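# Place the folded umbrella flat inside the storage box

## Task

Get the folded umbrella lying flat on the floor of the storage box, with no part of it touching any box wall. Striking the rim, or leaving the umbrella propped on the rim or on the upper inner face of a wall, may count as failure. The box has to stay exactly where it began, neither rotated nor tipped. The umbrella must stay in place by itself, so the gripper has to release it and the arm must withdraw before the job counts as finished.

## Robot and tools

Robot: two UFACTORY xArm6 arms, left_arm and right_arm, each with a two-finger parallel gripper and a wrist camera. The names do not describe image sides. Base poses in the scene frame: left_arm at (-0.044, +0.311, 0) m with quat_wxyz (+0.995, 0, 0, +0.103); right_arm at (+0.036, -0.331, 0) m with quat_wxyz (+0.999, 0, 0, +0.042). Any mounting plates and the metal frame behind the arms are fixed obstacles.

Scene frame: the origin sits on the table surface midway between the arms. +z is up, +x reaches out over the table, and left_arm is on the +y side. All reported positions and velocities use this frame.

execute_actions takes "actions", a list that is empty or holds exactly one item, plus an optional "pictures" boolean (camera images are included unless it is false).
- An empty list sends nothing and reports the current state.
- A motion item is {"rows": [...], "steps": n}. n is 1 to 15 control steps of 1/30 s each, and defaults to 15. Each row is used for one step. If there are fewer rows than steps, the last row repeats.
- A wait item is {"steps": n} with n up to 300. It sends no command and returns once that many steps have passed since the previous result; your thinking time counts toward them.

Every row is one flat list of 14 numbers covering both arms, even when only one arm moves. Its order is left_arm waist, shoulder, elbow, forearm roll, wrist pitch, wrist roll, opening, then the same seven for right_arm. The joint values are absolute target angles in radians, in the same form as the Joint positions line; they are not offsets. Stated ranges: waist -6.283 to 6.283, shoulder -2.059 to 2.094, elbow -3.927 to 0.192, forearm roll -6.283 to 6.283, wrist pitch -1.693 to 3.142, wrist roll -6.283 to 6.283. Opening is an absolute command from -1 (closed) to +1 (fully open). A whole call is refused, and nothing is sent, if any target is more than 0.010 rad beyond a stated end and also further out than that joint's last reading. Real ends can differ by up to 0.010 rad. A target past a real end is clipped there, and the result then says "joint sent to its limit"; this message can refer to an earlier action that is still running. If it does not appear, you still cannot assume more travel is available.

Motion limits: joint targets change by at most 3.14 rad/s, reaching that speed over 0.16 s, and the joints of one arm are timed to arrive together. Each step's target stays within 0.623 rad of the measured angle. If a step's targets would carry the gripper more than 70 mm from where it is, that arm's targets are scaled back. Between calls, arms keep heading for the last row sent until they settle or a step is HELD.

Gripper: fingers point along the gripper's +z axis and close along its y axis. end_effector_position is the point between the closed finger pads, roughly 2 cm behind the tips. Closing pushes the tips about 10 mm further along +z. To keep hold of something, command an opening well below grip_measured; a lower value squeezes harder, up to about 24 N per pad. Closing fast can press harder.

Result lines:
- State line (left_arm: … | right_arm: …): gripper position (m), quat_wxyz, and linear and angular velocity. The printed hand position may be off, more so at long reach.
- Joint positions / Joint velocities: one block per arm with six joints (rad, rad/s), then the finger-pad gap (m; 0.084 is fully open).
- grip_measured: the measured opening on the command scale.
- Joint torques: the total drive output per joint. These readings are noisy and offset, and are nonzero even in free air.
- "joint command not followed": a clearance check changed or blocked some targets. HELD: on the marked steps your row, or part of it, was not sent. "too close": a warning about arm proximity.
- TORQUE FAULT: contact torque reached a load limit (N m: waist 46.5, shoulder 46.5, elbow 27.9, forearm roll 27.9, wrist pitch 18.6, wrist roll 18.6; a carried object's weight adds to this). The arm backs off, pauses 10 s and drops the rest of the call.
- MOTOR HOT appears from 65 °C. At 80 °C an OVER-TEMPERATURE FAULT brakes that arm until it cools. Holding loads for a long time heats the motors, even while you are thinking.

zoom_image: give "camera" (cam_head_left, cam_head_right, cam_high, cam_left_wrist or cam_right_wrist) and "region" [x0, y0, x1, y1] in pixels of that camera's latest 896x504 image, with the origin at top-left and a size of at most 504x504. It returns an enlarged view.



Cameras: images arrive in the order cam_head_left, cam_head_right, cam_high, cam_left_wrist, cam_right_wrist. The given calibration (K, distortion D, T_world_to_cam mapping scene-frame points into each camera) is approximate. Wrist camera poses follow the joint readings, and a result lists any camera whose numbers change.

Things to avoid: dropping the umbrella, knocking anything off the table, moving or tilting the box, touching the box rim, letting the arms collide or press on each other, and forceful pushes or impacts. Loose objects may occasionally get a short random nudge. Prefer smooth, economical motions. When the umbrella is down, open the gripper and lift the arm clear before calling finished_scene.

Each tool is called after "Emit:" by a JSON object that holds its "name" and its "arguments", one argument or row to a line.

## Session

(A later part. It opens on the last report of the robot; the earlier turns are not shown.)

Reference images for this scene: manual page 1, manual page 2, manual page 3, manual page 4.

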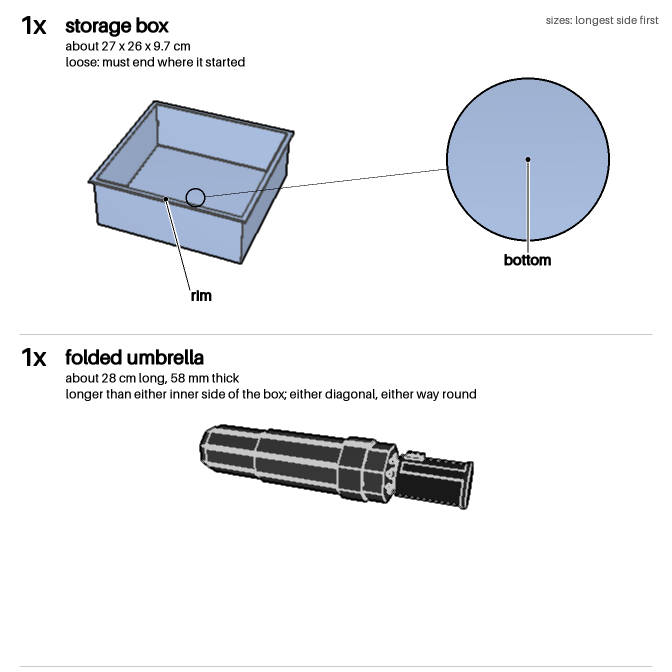

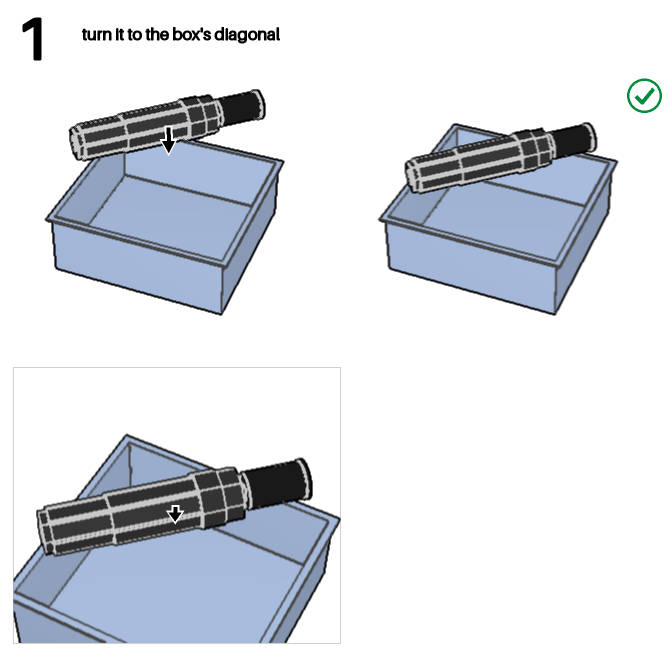

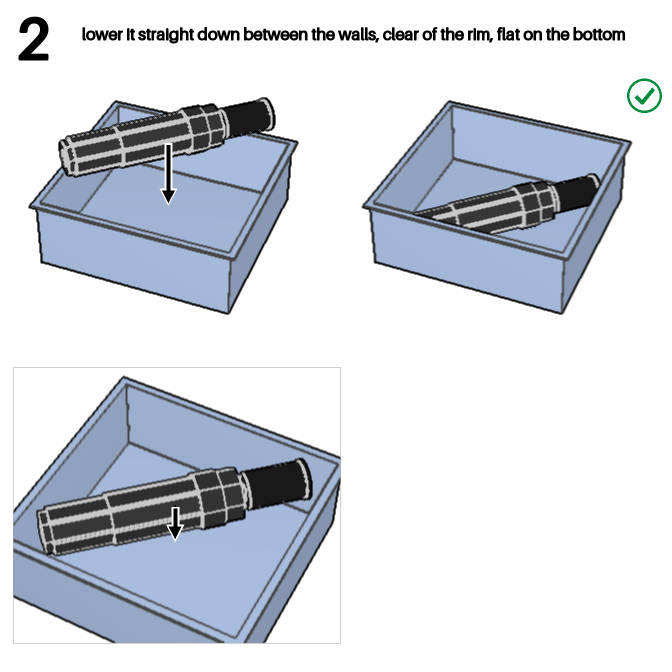

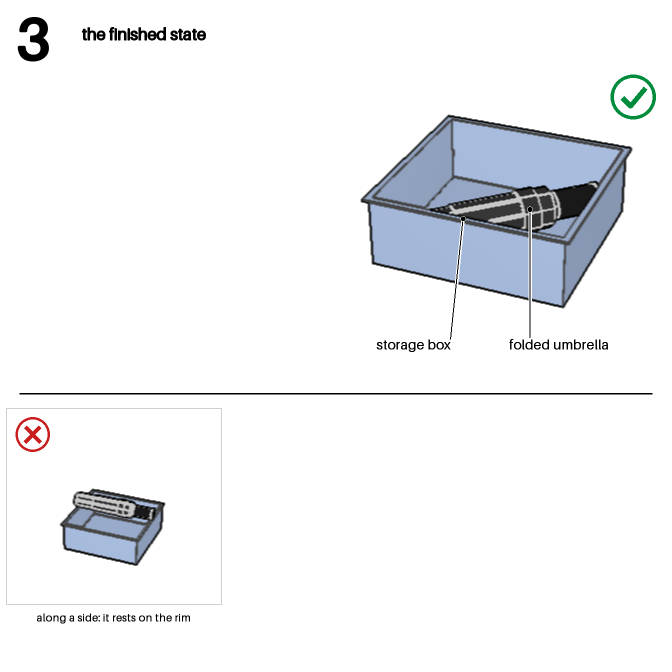

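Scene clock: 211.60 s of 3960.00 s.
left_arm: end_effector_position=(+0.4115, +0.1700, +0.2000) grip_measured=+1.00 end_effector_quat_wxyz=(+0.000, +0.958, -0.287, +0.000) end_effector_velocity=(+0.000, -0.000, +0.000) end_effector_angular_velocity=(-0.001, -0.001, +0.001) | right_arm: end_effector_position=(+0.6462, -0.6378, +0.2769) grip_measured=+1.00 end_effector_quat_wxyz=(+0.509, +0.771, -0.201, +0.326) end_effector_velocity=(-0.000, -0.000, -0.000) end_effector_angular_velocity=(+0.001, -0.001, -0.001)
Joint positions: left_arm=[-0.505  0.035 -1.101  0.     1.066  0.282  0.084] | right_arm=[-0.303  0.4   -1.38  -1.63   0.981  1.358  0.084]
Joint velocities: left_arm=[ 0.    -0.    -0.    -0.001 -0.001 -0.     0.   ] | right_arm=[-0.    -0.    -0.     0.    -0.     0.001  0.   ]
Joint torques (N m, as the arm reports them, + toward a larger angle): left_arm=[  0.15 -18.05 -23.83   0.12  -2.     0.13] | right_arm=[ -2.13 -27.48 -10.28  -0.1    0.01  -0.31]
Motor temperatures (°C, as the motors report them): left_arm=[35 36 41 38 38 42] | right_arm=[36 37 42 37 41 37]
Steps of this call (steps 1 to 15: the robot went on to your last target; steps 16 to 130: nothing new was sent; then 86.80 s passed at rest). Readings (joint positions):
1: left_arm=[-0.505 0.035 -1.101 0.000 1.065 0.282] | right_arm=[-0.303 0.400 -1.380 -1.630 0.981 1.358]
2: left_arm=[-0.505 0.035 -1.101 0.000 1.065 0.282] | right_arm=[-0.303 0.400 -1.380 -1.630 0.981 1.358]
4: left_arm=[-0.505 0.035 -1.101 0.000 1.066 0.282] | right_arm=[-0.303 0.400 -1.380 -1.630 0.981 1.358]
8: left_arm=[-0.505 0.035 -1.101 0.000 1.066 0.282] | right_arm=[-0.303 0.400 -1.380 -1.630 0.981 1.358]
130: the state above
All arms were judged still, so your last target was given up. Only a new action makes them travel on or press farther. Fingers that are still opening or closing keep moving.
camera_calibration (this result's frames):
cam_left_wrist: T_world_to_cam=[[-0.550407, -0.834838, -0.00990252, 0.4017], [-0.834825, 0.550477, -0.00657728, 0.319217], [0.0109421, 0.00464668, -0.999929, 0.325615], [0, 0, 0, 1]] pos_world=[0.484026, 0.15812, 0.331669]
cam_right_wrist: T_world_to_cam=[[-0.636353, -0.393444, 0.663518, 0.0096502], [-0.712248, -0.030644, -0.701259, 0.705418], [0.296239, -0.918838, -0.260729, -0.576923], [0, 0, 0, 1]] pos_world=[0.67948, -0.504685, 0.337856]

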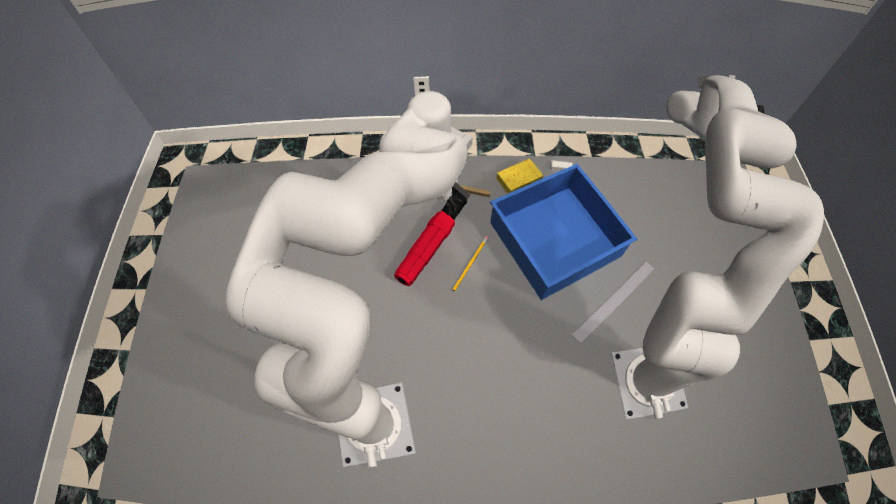

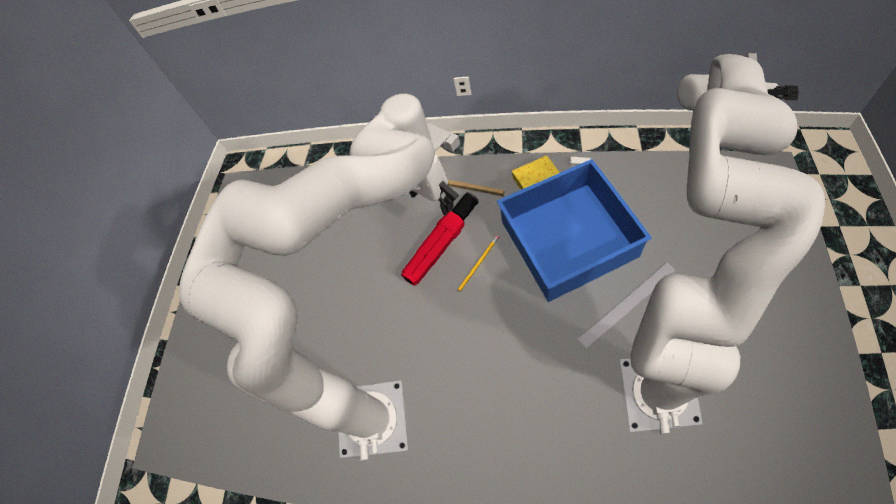

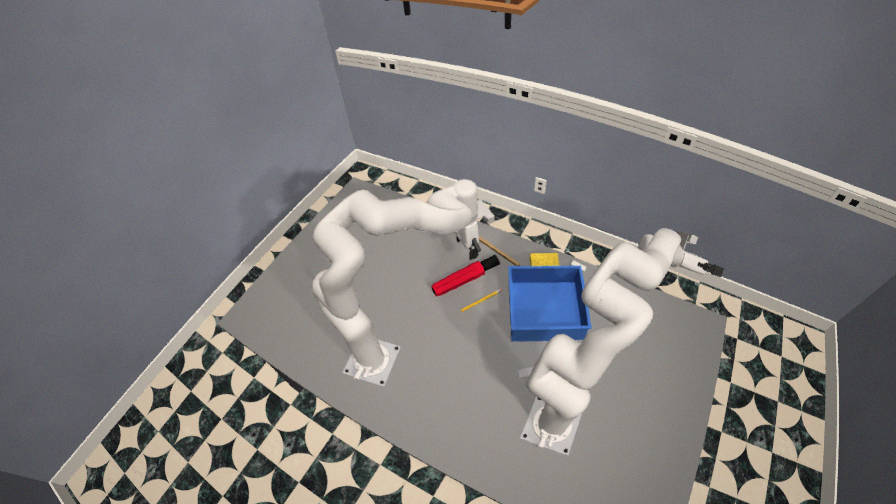

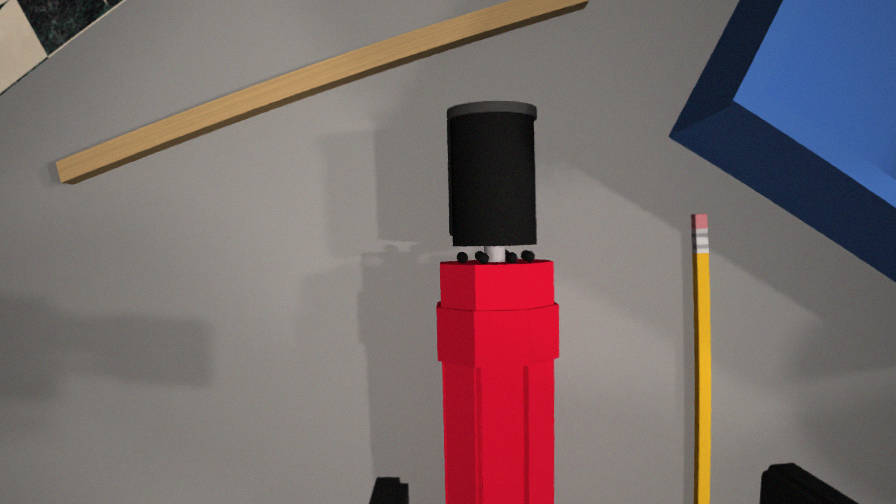

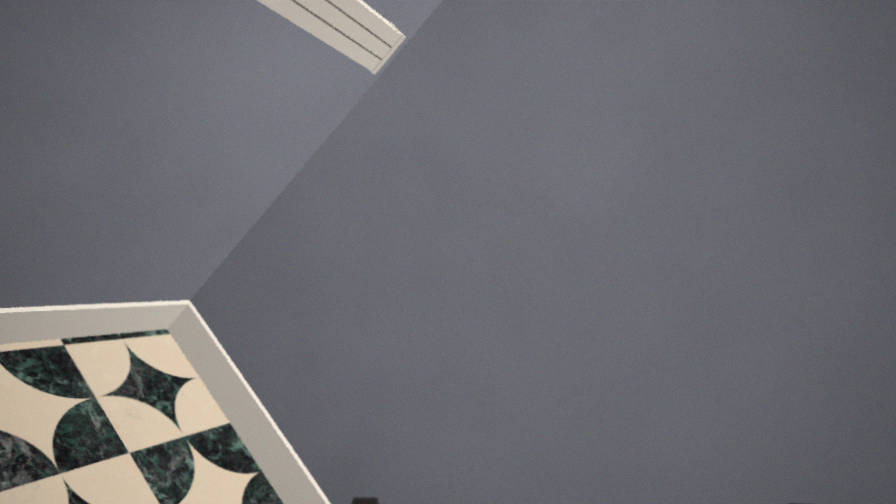

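Emit:
{"name": "execute_actions", "arguments": {
  "actions": [
    {"rows":[[-0.495,0.03,-1.095,0,1.065,0.285,1,-0.303,0.4,-1.38,-1.63,0.981,1.358,1],[-0.4803,0.0415,-1.0635,0,1.022,0.288,1,-0.303,0.4,-1.38,-1.63,0.981,1.358,1],[-0.4803,0.0589,-1.039,0,0.9802,0.288,1,-0.303,0.4,-1.38,-1.63,0.981,1.358,1],[-0.4803,0.0857,-1.0103,0,0.9246,0.288,1,-0.303,0.4,-1.38,-1.63,0.981,1.358,1],[-0.4803,0.1245,-0.9799,0,0.8554,0.288,1,-0.303,0.4,-1.38,-1.63,0.981,1.358,1],[-0.4803,0.1689,-0.9556,0,0.7868,0.288,1,-0.303,0.4,-1.38,-1.63,0.981,1.358,1],[-0.4803,0.1979,-0.944,0,0.746,0.288,1,-0.303,0.4,-1.38,-1.63,0.981,1.358,1],[-0.4803,0.2289,-0.9346,0,0.7057,0.288,1,-0.303,0.4,-1.38,-1.63,0.981,1.358,1],[-0.4803,0.2506,-0.9296,0,0.679,0.288,1,-0.303,0.4,-1.38,-1.63,0.981,1.358,1],[-0.4803,0.2729,-0.9256,0,0.6527,0.288,1,-0.303,0.4,-1.38,-1.63,0.981,1.358,1],[-0.4803,0.2845,-0.924,0,0.6395,0.288,1,-0.303,0.4,-1.38,-1.63,0.981,1.358,1],[-0.4803,0.2961,-0.9226,0,0.6265,0.288,1,-0.303,0.4,-1.38,-1.63,0.981,1.358,1],[-0.4803,0.3079,-0.9215,0,0.6136,0.288,1,-0.303,0.4,-1.38,-1.63,0.981,1.358,1],[-0.4803,0.3175,-0.9208,0,0.6033,0.288,1,-0.303,0.4,-1.38,-1.63,0.981,1.358,1]],"steps":15}
  ],
  "pictures": false
}}

Emit:
{"name": "execute_actions", "arguments": {
  "actions": [
    {"steps":8}
  ],
  "pictures": true
}}

Emit:
{"name": "execute_actions", "arguments": {
  "actions": [
    {"rows":[[-0.4803,0.3175,-0.9208,0,0.6033,0.288,0.8,-0.303,0.4,-1.38,-1.63,0.981,1.358,1],[-0.4803,0.3175,-0.9208,0,0.6033,0.288,0.65,-0.303,0.4,-1.38,-1.63,0.981,1.358,1],[-0.4803,0.3175,-0.9208,0,0.6033,0.288,0.5,-0.303,0.4,-1.38,-1.63,0.981,1.358,1],[-0.4803,0.3175,-0.9208,0,0.6033,0.288,0.4,-0.303,0.4,-1.38,-1.63,0.981,1.358,1],[-0.4803,0.3175,-0.9208,0,0.6033,0.288,0.32,-0.303,0.4,-1.38,-1.63,0.981,1.358,1],[-0.4803,0.3175,-0.9208,0,0.6033,0.288,0.25,-0.303,0.4,-1.38,-1.63,0.981,1.358,1],[-0.4803,0.3175,-0.9208,0,0.6033,0.288,0.19,-0.303,0.4,-1.38,-1.63,0.981,1.358,1],[-0.4803,0.3175,-0.9208,0,0.6033,0.288,0.13,-0.303,0.4,-1.38,-1.63,0.981,1.358,1],[-0.4803,0.3175,-0.9208,0,0.6033,0.288,0.07,-0.303,0.4,-1.38,-1.63,0.981,1.358,1],[-0.4803,0.3175,-0.9208,0,0.6033,0.288,0.0,-0.303,0.4,-1.38,-1.63,0.981,1.358,1],[-0.4803,0.3175,-0.9208,0,0.6033,0.288,-0.1,-0.303,0.4,-1.38,-1.63,0.981,1.358,1],[-0.4803,0.3175,-0.9208,0,0.6033,0.288,-0.2,-0.303,0.4,-1.38,-1.63,0.981,1.358,1],[-0.4803,0.3175,-0.9208,0,0.6033,0.288,-0.3,-0.303,0.4,-1.38,-1.63,0.981,1.358,1],[-0.4803,0.3175,-0.9208,0,0.6033,0.288,-0.4,-0.303,0.4,-1.38,-1.63,0.981,1.358,1],[-0.4803,0.3175,-0.9208,0,0.6033,0.288,-0.5,-0.303,0.4,-1.38,-1.63,0.981,1.358,1]],"steps":15}
  ],
  "pictures": false
}}

Emit:
{"name": "execute_actions", "arguments": {
  "actions": [
    {"steps":6}
  ],
  "pictures": true
}}

Scene clock: 229.67 s of 3960.00 s.
left_arm: end_effector_position=(+0.4135, +0.1812, +0.0620) grip_measured=+1.00 end_effector_quat_wxyz=(+0.000, +0.961, -0.278, -0.001) end_effector_velocity=(-0.032, +0.013, -0.359) end_effector_angular_velocity=(+0.013, +0.047, +0.006) | right_arm: end_effector_position=(+0.6462, -0.6378, +0.2769) grip_measured=+1.00 end_effector_quat_wxyz=(+0.509, +0.771, -0.201, +0.326) end_effector_velocity=(-0.000, +0.000, +0.000) end_effector_angular_velocity=(-0.001, +0.001, -0.000)
Joint positions: left_arm=[-0.481  0.252 -0.94   0.     0.691  0.288  0.084] | right_arm=[-0.303  0.4   -1.38  -1.63   0.981  1.358  0.084]
Joint velocities: left_arm=[ 0.007  0.712  0.254  0.    -0.917  0.002 -0.   ] | right_arm=[ 0.     0.    -0.     0.     0.001 -0.001  0.   ]
Joint torques (N m, as the arm reports them, + toward a larger angle): left_arm=[ -0.02 -22.79 -22.04   0.58  -1.87  -0.07] | right_arm=[ -2.19 -27.62 -10.39   0.03   0.02  -0.23]
Motor temperatures (°C, as the motors report them): left_arm=[35 36 41 38 38 42] | right_arm=[36 37 42 37 41 37]
Steps of this call (steps 1 to 90: nothing new was sent; then 14.57 s passed at rest; steps 91 to 105: all 15 steps of this action). Readings (joint positions):
91: left_arm=[-0.505 0.035 -1.101 -0.000 1.066 0.282] | right_arm=[-0.303 0.400 -1.380 -1.630 0.981 1.358]
92: left_arm=[-0.504 0.035 -1.100 -0.000 1.065 0.283] | right_arm=[-0.303 0.400 -1.380 -1.630 0.981 1.358]
94: left_arm=[-0.496 0.035 -1.088 -0.000 1.047 0.285] | right_arm=[-0.303 0.400 -1.380 -1.630 0.981 1.358]
98: left_arm=[-0.484 0.087 -1.024 0.000 0.932 0.287] | right_arm=[-0.303 0.400 -1.380 -1.630 0.981 1.358]
105: the state above

Scene clock: 229.93 s of 3960.00 s.
left_arm: end_effector_position=(+0.4132, +0.1817, +0.0331) grip_measured=+1.00 end_effector_quat_wxyz=(-0.000, +0.961, -0.278, +0.002) end_effector_velocity=(+0.013, -0.003, +0.005) end_effector_angular_velocity=(-0.011, -0.040, +0.000) | right_arm: end_effector_position=(+0.6462, -0.6378, +0.2769) grip_measured=+1.00 end_effector_quat_wxyz=(+0.509, +0.771, -0.201, +0.326) end_effector_velocity=(+0.001, +0.001, -0.000) end_effector_angular_velocity=(+0.001, -0.000, +0.002)
Joint positions: left_arm=[-0.48   0.314 -0.923 -0.     0.605  0.288  0.084] | right_arm=[-0.303  0.4   -1.38  -1.63   0.981  1.358  0.084]
Joint velocities: left_arm=[ 0.001  0.002 -0.01   0.    -0.034  0.     0.   ] | right_arm=[ 0.001  0.     0.    -0.    -0.002  0.     0.   ]
Joint torques (N m, as the arm reports them, + toward a larger angle): left_arm=[  0.09 -20.1  -18.43   0.38  -1.96  -0.06] | right_arm=[ -2.3  -27.48 -10.3    0.08   0.09  -0.28]
Motor temperatures (°C, as the motors report them): left_arm=[35 36 41 38 38 42] | right_arm=[36 37 42 37 41 37]
Steps of this call (steps 1 to 8: the robot went on to your last target). Readings (joint positions):
1: left_arm=[-0.481 0.275 -0.933 0.000 0.663 0.288] | right_arm=[-0.303 0.400 -1.380 -1.630 0.981 1.358]
2: left_arm=[-0.481 0.292 -0.927 0.000 0.642 0.288] | right_arm=[-0.303 0.400 -1.380 -1.630 0.981 1.358]
4: left_arm=[-0.481 0.310 -0.921 0.000 0.619 0.288] | right_arm=[-0.303 0.400 -1.380 -1.630 0.981 1.358]
8: the state above
camera_calibration (this result's frames):
cam_left_wrist: T_world_to_cam=[[-0.534452, -0.84513, -0.0108046, 0.40609], [-0.845084, 0.534547, -0.00963415, 0.320366], [0.0139177, 0.00398183, -0.999895, 0.157447], [0, 0, 0, 1]] pos_world=[0.48558, 0.171321, 0.164904]
cam_right_wrist: T_world_to_cam=[[-0.636353, -0.393444, 0.663518, 0.00965012], [-0.712248, -0.0306437, -0.701259, 0.705418], [0.296239, -0.918838, -0.26073, -0.576923], [0, 0, 0, 1]] pos_world=[0.67948, -0.504685, 0.337856]

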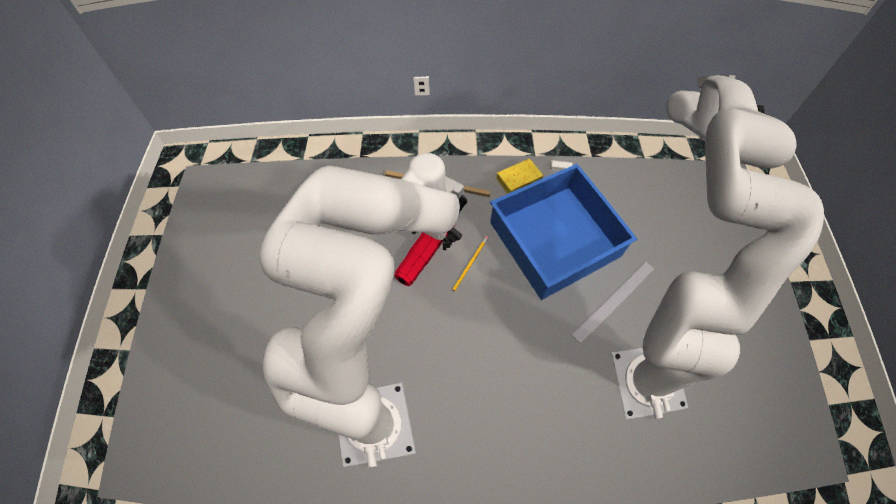

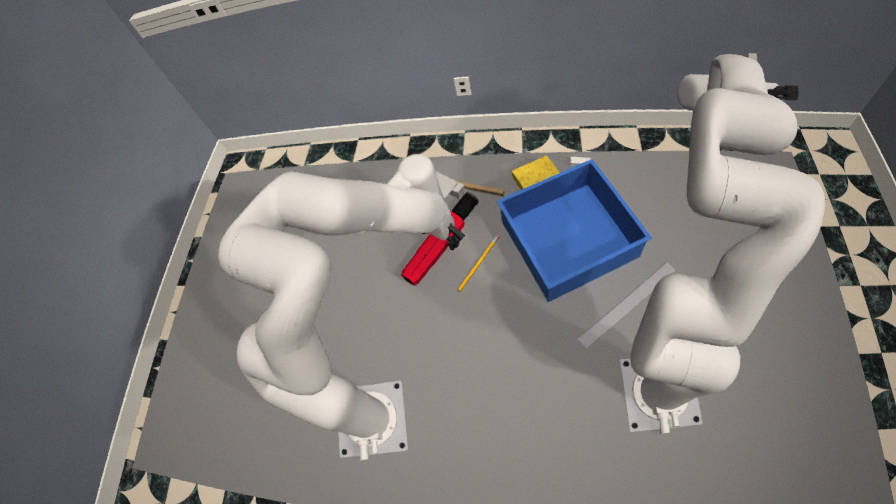

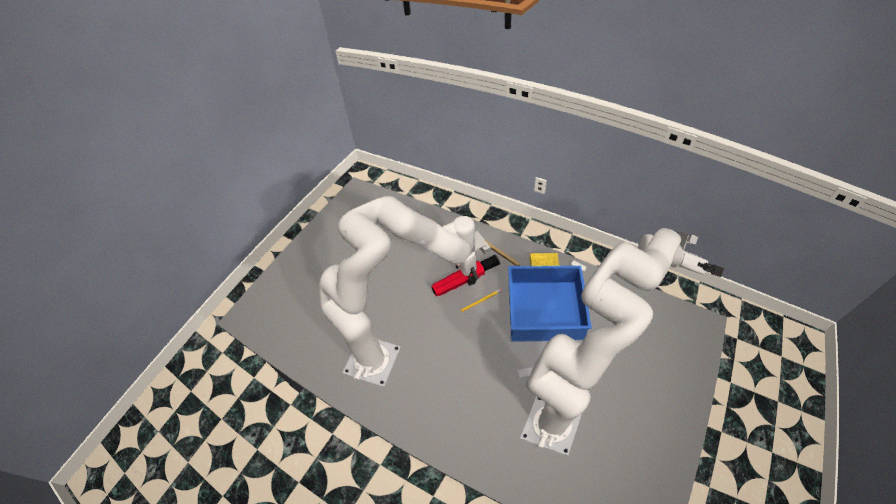

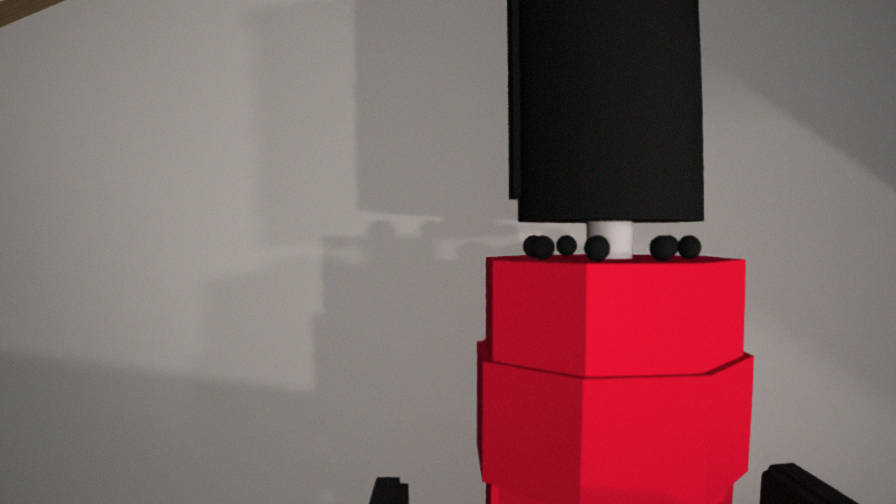

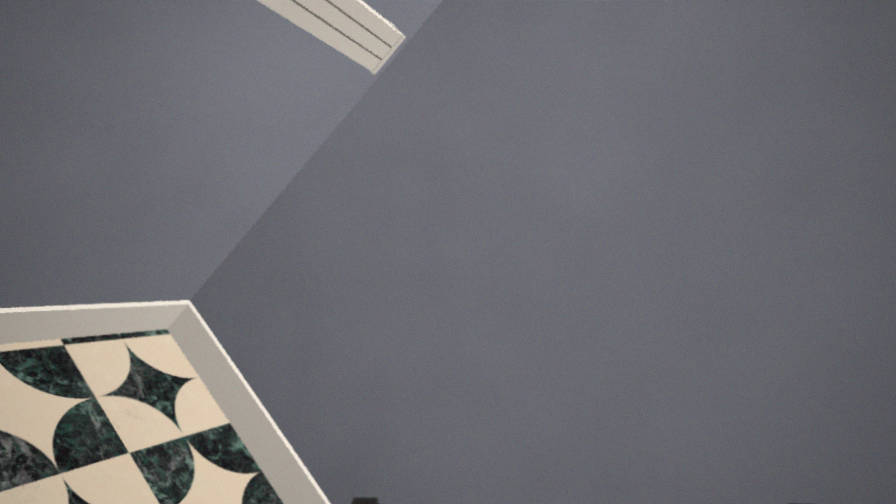

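Scene clock: 230.43 s of 3960.00 s.
left_arm: end_effector_position=(+0.4124, +0.1819, +0.0315) grip_measured=+0.16 end_effector_quat_wxyz=(-0.000, +0.961, -0.278, +0.001) end_effector_velocity=(-0.001, +0.000, -0.001) end_effector_angular_velocity=(+0.001, +0.004, +0.000) | right_arm: end_effector_position=(+0.6462, -0.6378, +0.2769) grip_measured=+1.00 end_effector_quat_wxyz=(+0.509, +0.771, -0.201, +0.326) end_effector_velocity=(+0.000, -0.000, +0.001) end_effector_angular_velocity=(-0.001, -0.000, -0.000)
Joint positions: left_arm=[-0.48   0.317 -0.921 -0.     0.603  0.288  0.051] | right_arm=[-0.303  0.4   -1.38  -1.63   0.981  1.358  0.084]
Joint velocities: left_arm=[ 0.     0.001  0.002 -0.001  0.001  0.001  0.   ] | right_arm=[-0.     0.    -0.001 -0.     0.    -0.001  0.   ]
Joint torques (N m, as the arm reports them, + toward a larger angle): left_arm=[  0.07 -19.49 -18.29   0.19  -1.97   0.12] | right_arm=[ -2.38 -27.58 -10.29   0.03  -0.01  -0.27]
Motor temperatures (°C, as the motors report them): left_arm=[35 36 41 38 38 42] | right_arm=[36 37 42 37 41 37]
Steps of this call (steps 1 to 15: all 15 steps of this action). Readings (joint positions):
1: left_arm=[-0.480 0.315 -0.923 -0.000 0.604 0.288] | right_arm=[-0.303 0.400 -1.380 -1.630 0.981 1.358]
2: left_arm=[-0.480 0.315 -0.923 -0.000 0.604 0.288] | right_arm=[-0.303 0.400 -1.380 -1.630 0.981 1.358]
4: left_arm=[-0.480 0.316 -0.922 -0.000 0.604 0.288] | right_arm=[-0.303 0.400 -1.380 -1.630 0.981 1.358]
8: left_arm=[-0.480 0.317 -0.921 -0.000 0.603 0.288] | right_arm=[-0.303 0.400 -1.380 -1.630 0.981 1.358]
15: the state above

Scene clock: 230.63 s of 3960.00 s.
left_arm: end_effector_position=(+0.4123, +0.1819, +0.0314) grip_measured=+0.16 end_effector_quat_wxyz=(+0.000, +0.961, -0.278, +0.001) end_effector_velocity=(+0.001, -0.000, +0.000) end_effector_angular_velocity=(-0.000, -0.002, -0.001) | right_arm: end_effector_position=(+0.6462, -0.6378, +0.2769) grip_measured=+1.00 end_effector_quat_wxyz=(+0.509, +0.771, -0.201, +0.326) end_effector_velocity=(+0.000, -0.000, +0.000) end_effector_angular_velocity=(-0.000, -0.001, -0.001)
Joint positions: left_arm=[-0.48   0.317 -0.921 -0.     0.603  0.288  0.051] | right_arm=[-0.303  0.4   -1.38  -1.63   0.981  1.358  0.084]
Joint velocities: left_arm=[-0.     0.002 -0.003  0.001 -0.001  0.     0.   ] | right_arm=[-0.     0.001 -0.001 -0.     0.001  0.001  0.   ]
Joint torques (N m, as the arm reports them, + toward a larger angle): left_arm=[ -0.05 -18.95 -17.97   0.21  -1.91   0.01] | right_arm=[ -2.26 -27.47 -10.33  -0.04   0.05  -0.26]
Motor temperatures (°C, as the motors report them): left_arm=[35 36 41 38 38 42] | right_arm=[36 37 42 37 41 37]
Steps of this call (steps 1 to 6: the robot went on to your last target). Readings (joint positions):
1: left_arm=[-0.480 0.317 -0.921 -0.000 0.603 0.288] | right_arm=[-0.303 0.400 -1.380 -1.630 0.981 1.358]
2: left_arm=[-0.480 0.317 -0.921 -0.000 0.603 0.288] | right_arm=[-0.303 0.400 -1.380 -1.630 0.981 1.358]
4: left_arm=[-0.480 0.317 -0.921 -0.000 0.603 0.288] | right_arm=[-0.303 0.400 -1.380 -1.630 0.981 1.358]
6: the state above
camera_calibration (this result's frames):
cam_left_wrist: T_world_to_cam=[[-0.534453, -0.845137, -0.0101951, 0.405814], [-0.845115, 0.534531, -0.00756464, 0.319427], [0.0118427, 0.00457306, -0.999919, 0.156547], [0, 0, 0, 1]] pos_world=[0.484987, 0.171509, 0.163088]
cam_right_wrist: T_world_to_cam=[[-0.636353, -0.393444, 0.663518, 0.00965021], [-0.712248, -0.0306438, -0.701259, 0.705418], [0.296239, -0.918838, -0.260729, -0.576923], [0, 0, 0, 1]] pos_world=[0.67948, -0.504685, 0.337856]

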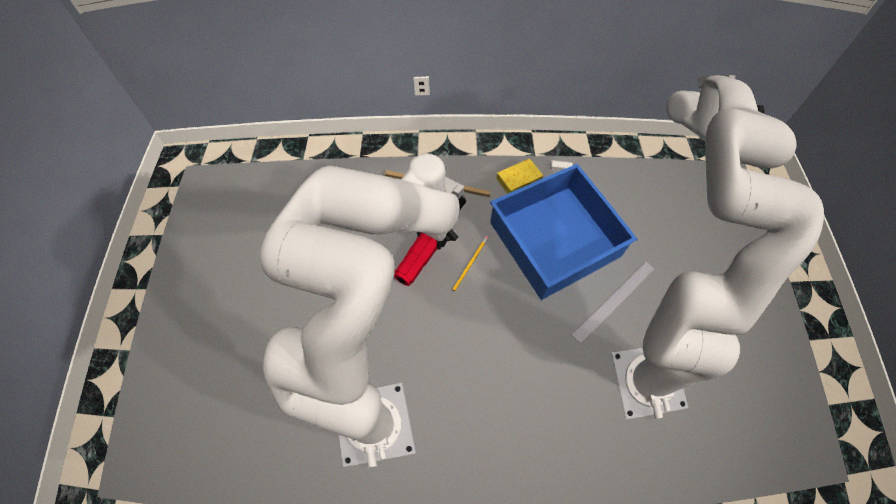

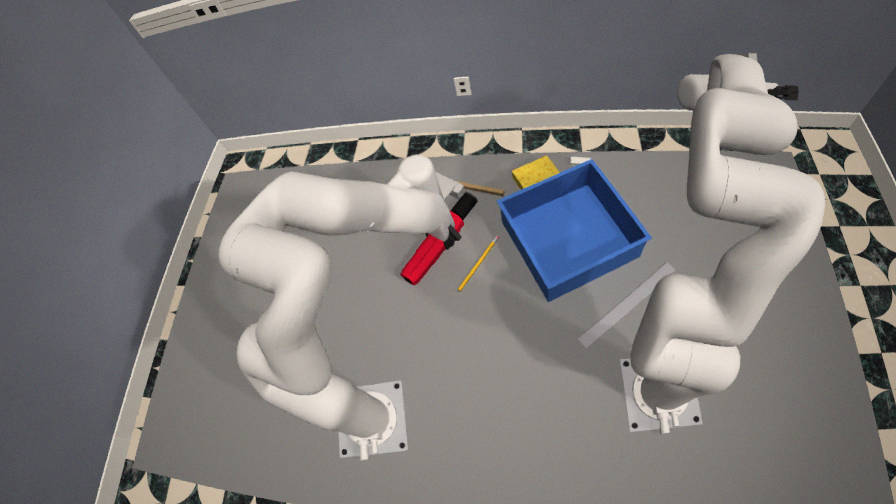

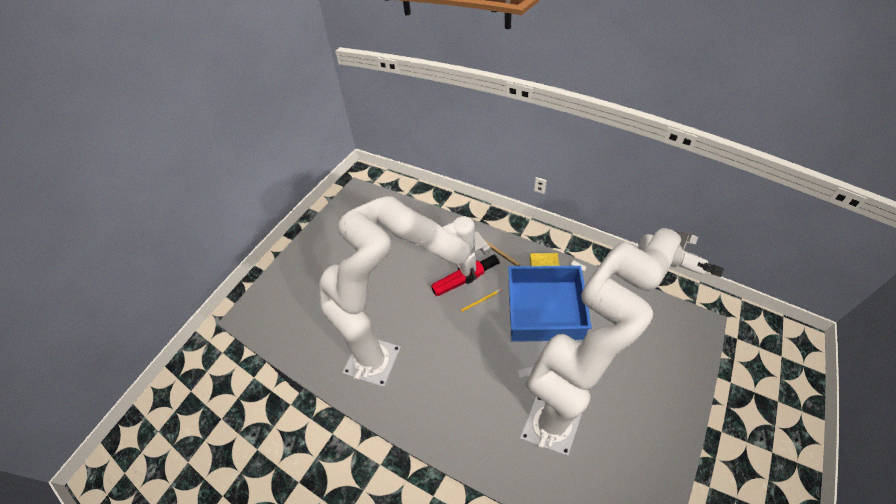

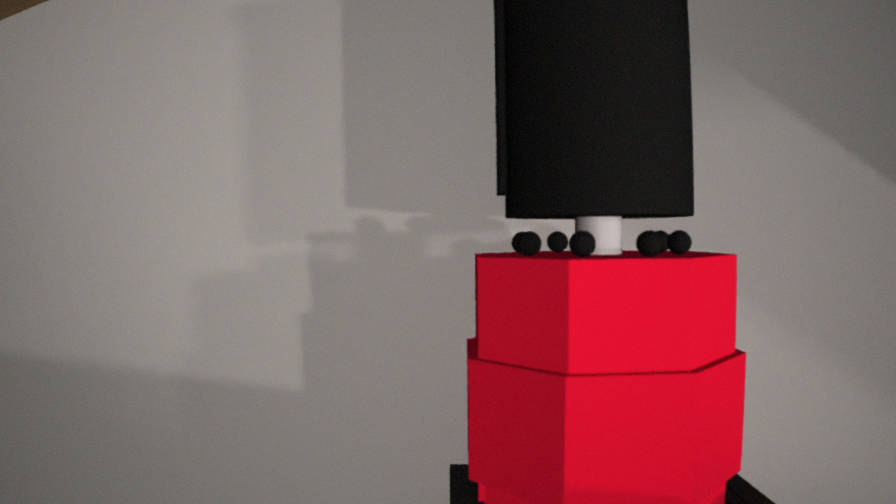

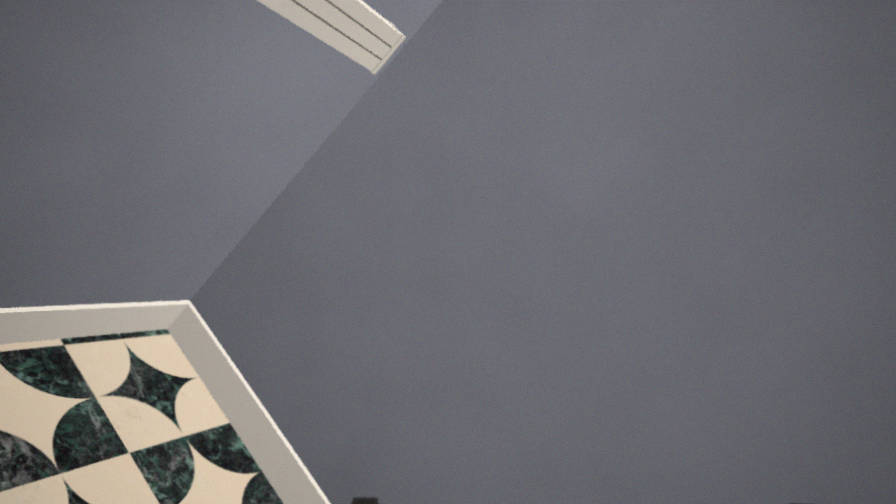

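Emit:
{"name": "execute_actions", "arguments": {
  "actions": [
    {"rows":[[-0.4803,0.3127,-0.9211,0,0.6084,0.288,-0.5,-0.303,0.4,-1.38,-1.63,0.981,1.358,1],[-0.4803,0.3031,-0.9219,0,0.6188,0.288,-0.5,-0.303,0.4,-1.38,-1.63,0.981,1.358,1],[-0.4803,0.2845,-0.924,0,0.6395,0.288,-0.5,-0.303,0.4,-1.38,-1.63,0.981,1.358,1],[-0.4803,0.2618,-0.9275,0,0.6657,0.288,-0.5,-0.303,0.4,-1.38,-1.63,0.981,1.358,1],[-0.4803,0.2289,-0.9346,0,0.7057,0.288,-0.5,-0.303,0.4,-1.38,-1.63,0.981,1.358,1],[-0.4803,0.1979,-0.944,0,0.746,0.288,-0.5,-0.303,0.4,-1.38,-1.63,0.981,1.358,1],[-0.4803,0.1689,-0.9556,0,0.7868,0.288,-0.5,-0.303,0.4,-1.38,-1.63,0.981,1.358,1],[-0.4803,0.1467,-0.9678,0,0.8211,0.288,-0.5,-0.303,0.4,-1.38,-1.63,0.981,1.358,1],[-0.4803,0.1245,-0.9799,0,0.8554,0.288,-0.5,-0.303,0.4,-1.38,-1.63,0.981,1.358,1],[-0.4803,0.1051,-0.9951,0,0.89,0.288,-0.5,-0.303,0.4,-1.38,-1.63,0.981,1.358,1],[-0.4803,0.0857,-1.0103,0,0.9246,0.288,-0.5,-0.303,0.4,-1.38,-1.63,0.981,1.358,1],[-0.4803,0.0723,-1.0247,0,0.9524,0.288,-0.5,-0.303,0.4,-1.38,-1.63,0.981,1.358,1],[-0.4803,0.0589,-1.039,0,0.9802,0.288,-0.5,-0.303,0.4,-1.38,-1.63,0.981,1.358,1]],"steps":15}
  ],
  "pictures": false
}}

Emit:
{"name": "execute_actions", "arguments": {
  "actions": [
    {"rows":[[-0.9894,0.6923,-1.954,0,1.2617,-0.4305,-0.5,-0.303,0.4,-1.38,-1.63,0.981,1.358,1]],"steps":15}
  ],
  "pictures": false
}}

Emit:
{"name": "execute_actions", "arguments": {
  "actions": [
    {"steps":20}
  ],
  "pictures": false
}}

Emit:
{"name": "execute_actions", "arguments": {
  "actions": [
    {"rows":[[-0.9894,0.695,-1.944,0,1.249,-0.4305,-0.5,-0.303,0.4,-1.38,-1.63,0.981,1.358,1],[-0.9894,0.6977,-1.9341,0,1.2364,-0.4305,-0.5,-0.303,0.4,-1.38,-1.63,0.981,1.358,1],[-0.9894,0.7004,-1.9242,0,1.2238,-0.4305,-0.5,-0.303,0.4,-1.38,-1.63,0.981,1.358,1],[-0.9894,0.7031,-1.9143,0,1.2113,-0.4305,-0.5,-0.303,0.4,-1.38,-1.63,0.981,1.358,1]],"steps":15}
  ],
  "pictures": true
}}

Scene clock: 246.00 s of 3960.00 s.
left_arm: end_effector_position=(+0.4143, +0.1814, +0.1444) grip_measured=+0.15 end_effector_quat_wxyz=(-0.000, +0.961, -0.278, +0.002) end_effector_velocity=(+0.002, -0.001, +0.325) end_effector_angular_velocity=(-0.010, -0.037, +0.000) | right_arm: end_effector_position=(+0.6462, -0.6378, +0.2769) grip_measured=+1.00 end_effector_quat_wxyz=(+0.509, +0.771, -0.201, +0.326) end_effector_velocity=(-0.000, -0.000, -0.001) end_effector_angular_velocity=(+0.002, -0.000, +0.000)
Joint positions: left_arm=[-0.48   0.098 -1.007 -0.     0.904  0.288  0.051] | right_arm=[-0.303  0.4   -1.38  -1.63   0.981  1.358  0.084]
Joint velocities: left_arm=[-0.    -0.502 -0.384  0.     0.848 -0.     0.   ] | right_arm=[-0.001  0.     0.001  0.    -0.002  0.002  0.   ]
Joint torques (N m, as the arm reports them, + toward a larger angle): left_arm=[  0.   -16.27 -21.3    0.38  -2.13  -0.04] | right_arm=[ -2.33 -27.47 -10.4    0.01   0.02  -0.29]
Motor temperatures (°C, as the motors report them): left_arm=[35 36 41 38 38 42] | right_arm=[36 37 42 37 41 37]
Steps of this call (steps 1 to 15: the robot went on to your last target; steps 16 to 90: nothing new was sent; then 11.87 s passed at rest; steps 91 to 105: all 15 steps of this action). Readings (joint positions):
91: left_arm=[-0.480 0.317 -0.921 0.000 0.603 0.288] | right_arm=[-0.303 0.400 -1.380 -1.630 0.981 1.358]
92: left_arm=[-0.480 0.317 -0.921 0.000 0.604 0.288] | right_arm=[-0.303 0.400 -1.380 -1.630 0.981 1.358]
94: left_arm=[-0.480 0.311 -0.919 0.000 0.614 0.288] | right_arm=[-0.303 0.400 -1.380 -1.630 0.981 1.358]
98: left_arm=[-0.480 0.256 -0.927 0.000 0.684 0.288] | right_arm=[-0.303 0.400 -1.380 -1.630 0.981 1.358]
105: the state above

Scene clock: 246.50 s of 3960.00 s.
left_arm: end_effector_position=(+0.4290, +0.0215, +0.1451) grip_measured=+0.15 end_effector_quat_wxyz=(-0.011, +0.973, -0.228, -0.034) end_effector_velocity=(+0.062, -0.371, +0.073) end_effector_angular_velocity=(-0.041, -0.176, +0.240) | right_arm: end_effector_position=(+0.6462, -0.6378, +0.2769) grip_measured=+1.00 end_effector_quat_wxyz=(+0.509, +0.771, -0.201, +0.326) end_effector_velocity=(+0.000, +0.000, +0.000) end_effector_angular_velocity=(-0.000, -0.000, +0.001)
Joint positions: left_arm=[-0.754  0.408 -1.45  -0.     1.115 -0.087  0.051] | right_arm=[-0.303  0.4   -1.38  -1.63   0.981  1.358  0.084]
Joint velocities: left_arm=[-0.513  0.628 -1.12   0.002  0.321 -0.756  0.   ] | right_arm=[-0.     0.    -0.001 -0.001 -0.001 -0.     0.   ]
Joint torques (N m, as the arm reports them, + toward a larger angle): left_arm=[ -0.57 -26.42 -26.35   0.36  -1.96  -0.05] | right_arm=[ -2.25 -27.62 -10.36   0.09   0.06  -0.28]
Motor temperatures (°C, as the motors report them): left_arm=[35 36 41 38 38 42] | right_arm=[36 37 42 37 41 37]
Steps of this call (steps 1 to 15: all 15 steps of this action). Readings (joint positions):
1: left_arm=[-0.480 0.083 -1.019 -0.000 0.929 0.288] | right_arm=[-0.303 0.400 -1.380 -1.630 0.981 1.358]
2: left_arm=[-0.483 0.076 -1.033 0.000 0.948 0.283] | right_arm=[-0.303 0.400 -1.380 -1.630 0.981 1.358]
4: left_arm=[-0.514 0.107 -1.084 0.000 0.974 0.239] | right_arm=[-0.303 0.400 -1.380 -1.630 0.981 1.358]
8: left_arm=[-0.618 0.242 -1.202 -0.000 1.032 0.111] | right_arm=[-0.303 0.400 -1.380 -1.630 0.981 1.358]
15: the state above

Scene clock: 247.17 s of 3960.00 s.
left_arm: end_effector_position=(+0.4163, -0.1458, +0.1701) grip_measured=+0.15 end_effector_quat_wxyz=(-0.000, +0.985, -0.175, -0.000) end_effector_velocity=(+0.002, -0.004, +0.005) end_effector_angular_velocity=(-0.008, -0.008, +0.011) | right_arm: end_effector_position=(+0.6462, -0.6378, +0.2769) grip_measured=+1.00 end_effector_quat_wxyz=(+0.509, +0.771, -0.201, +0.326) end_effector_velocity=(-0.000, -0.000, +0.000) end_effector_angular_velocity=(-0.001, -0.000, -0.001)
Joint positions: left_arm=[-0.987  0.691 -1.952  0.     1.262 -0.429  0.051] | right_arm=[-0.303  0.4   -1.38  -1.63   0.981  1.358  0.084]
Joint velocities: left_arm=[-0.002  0.006 -0.023 -0.     0.005 -0.013  0.   ] | right_arm=[ 0.     0.    -0.    -0.     0.002  0.     0.   ]
Joint torques (N m, as the arm reports them, + toward a larger angle): left_arm=[ -1.16 -28.9  -26.25   0.19  -2.12  -0.09] | right_arm=[ -2.34 -27.55 -10.31   0.01   0.08  -0.25]
Motor temperatures (°C, as the motors report them): left_arm=[35 36 41 38 38 42] | right_arm=[36 37 42 37 41 37]
Steps of this call (steps 1 to 20: the robot went on to your last target). Readings (joint positions):
1: left_arm=[-0.771 0.428 -1.488 -0.000 1.126 -0.113] | right_arm=[-0.303 0.400 -1.380 -1.630 0.981 1.358]
2: left_arm=[-0.789 0.449 -1.526 0.000 1.137 -0.138] | right_arm=[-0.303 0.400 -1.380 -1.630 0.981 1.358]
4: left_arm=[-0.823 0.491 -1.601 0.000 1.158 -0.189] | right_arm=[-0.303 0.400 -1.380 -1.630 0.981 1.358]
8: left_arm=[-0.893 0.576 -1.750 0.000 1.202 -0.291] | right_arm=[-0.303 0.400 -1.380 -1.630 0.981 1.358]
20: the state above

Scene clock: 247.67 s of 3960.00 s.
left_arm: end_effector_position=(+0.4157, -0.1475, +0.1510) grip_measured=+0.15 end_effector_quat_wxyz=(+0.000, +0.984, -0.176, +0.001) end_effector_velocity=(+0.002, -0.002, +0.004) end_effector_angular_velocity=(-0.010, -0.010, -0.001) | right_arm: end_effector_position=(+0.6462, -0.6378, +0.2769) grip_measured=+1.00 end_effector_quat_wxyz=(+0.509, +0.771, -0.201, +0.326) end_effector_velocity=(-0.000, -0.000, +0.000) end_effector_angular_velocity=(-0.000, -0.000, +0.000)
Joint positions: left_arm=[-0.989  0.702 -1.915  0.     1.212 -0.43   0.051] | right_arm=[-0.303  0.4   -1.38  -1.63   0.981  1.358  0.084]
Joint velocities: left_arm=[-0.001 -0.005 -0.001 -0.    -0.007 -0.    -0.   ] | right_arm=[-0.    -0.     0.    -0.001 -0.     0.     0.   ]
Joint torques (N m, as the arm reports them, + toward a larger angle): left_arm=[ -0.18 -28.27 -25.73   0.27  -1.89  -0.08] | right_arm=[ -2.24 -27.5  -10.27  -0.01  -0.01  -0.29]
Motor temperatures (°C, as the motors report them): left_arm=[35 36 41 38 38 42] | right_arm=[36 37 42 37 41 37]
Steps of this call (steps 1 to 15: all 15 steps of this action). Readings (joint positions):
1: left_arm=[-0.987 0.691 -1.952 0.000 1.261 -0.430] | right_arm=[-0.303 0.400 -1.380 -1.630 0.981 1.358]
2: left_arm=[-0.987 0.691 -1.952 0.000 1.260 -0.430] | right_arm=[-0.303 0.400 -1.380 -1.630 0.981 1.358]
4: left_arm=[-0.988 0.693 -1.944 0.000 1.248 -0.430] | right_arm=[-0.303 0.400 -1.380 -1.630 0.981 1.358]
8: left_arm=[-0.989 0.702 -1.919 0.000 1.221 -0.430] | right_arm=[-0.303 0.400 -1.380 -1.630 0.981 1.358]
15: the state above
camera_calibration (this result's frames):
cam_left_wrist: T_world_to_cam=[[-0.346955, -0.937836, -0.00922831, 0.0386042], [-0.93782, 0.347028, -0.00805023, 0.51021], [0.0107523, 0.00586142, -0.999925, 0.278209], [0, 0, 0, 1]] pos_world=[0.488888, -0.142484, 0.282651]
cam_right_wrist: T_world_to_cam=[[-0.636353, -0.393444, 0.663518, 0.00965012], [-0.712248, -0.0306438, -0.701259, 0.705418], [0.296239, -0.918838, -0.260729, -0.576923], [0, 0, 0, 1]] pos_world=[0.67948, -0.504685, 0.337856]

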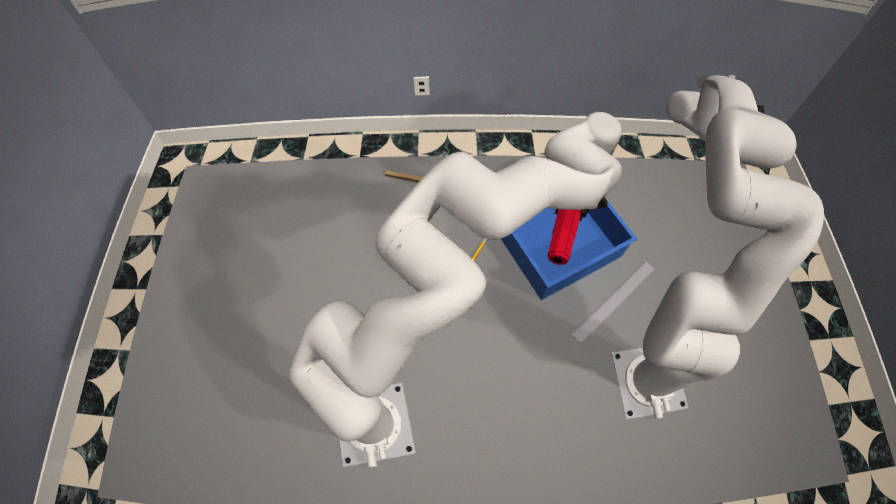

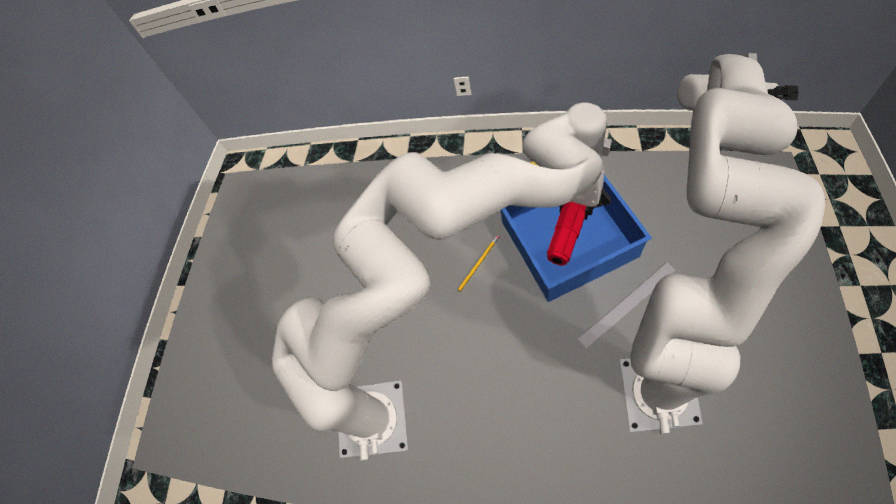

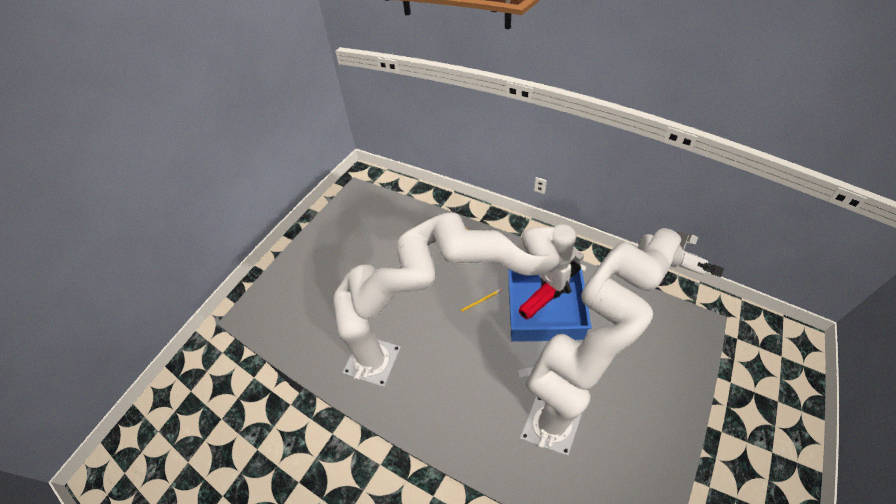

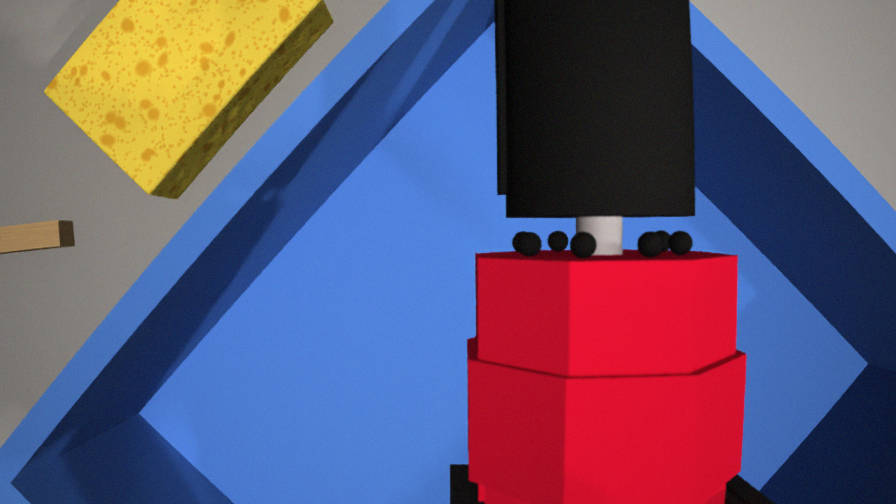

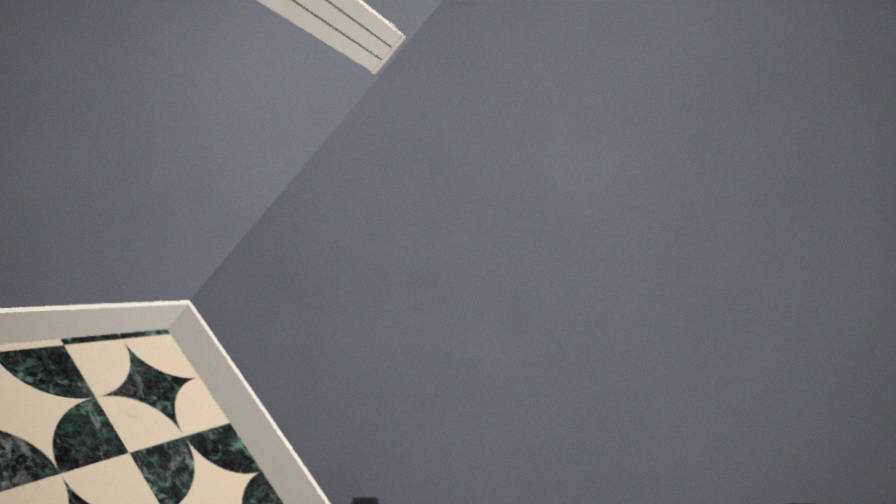

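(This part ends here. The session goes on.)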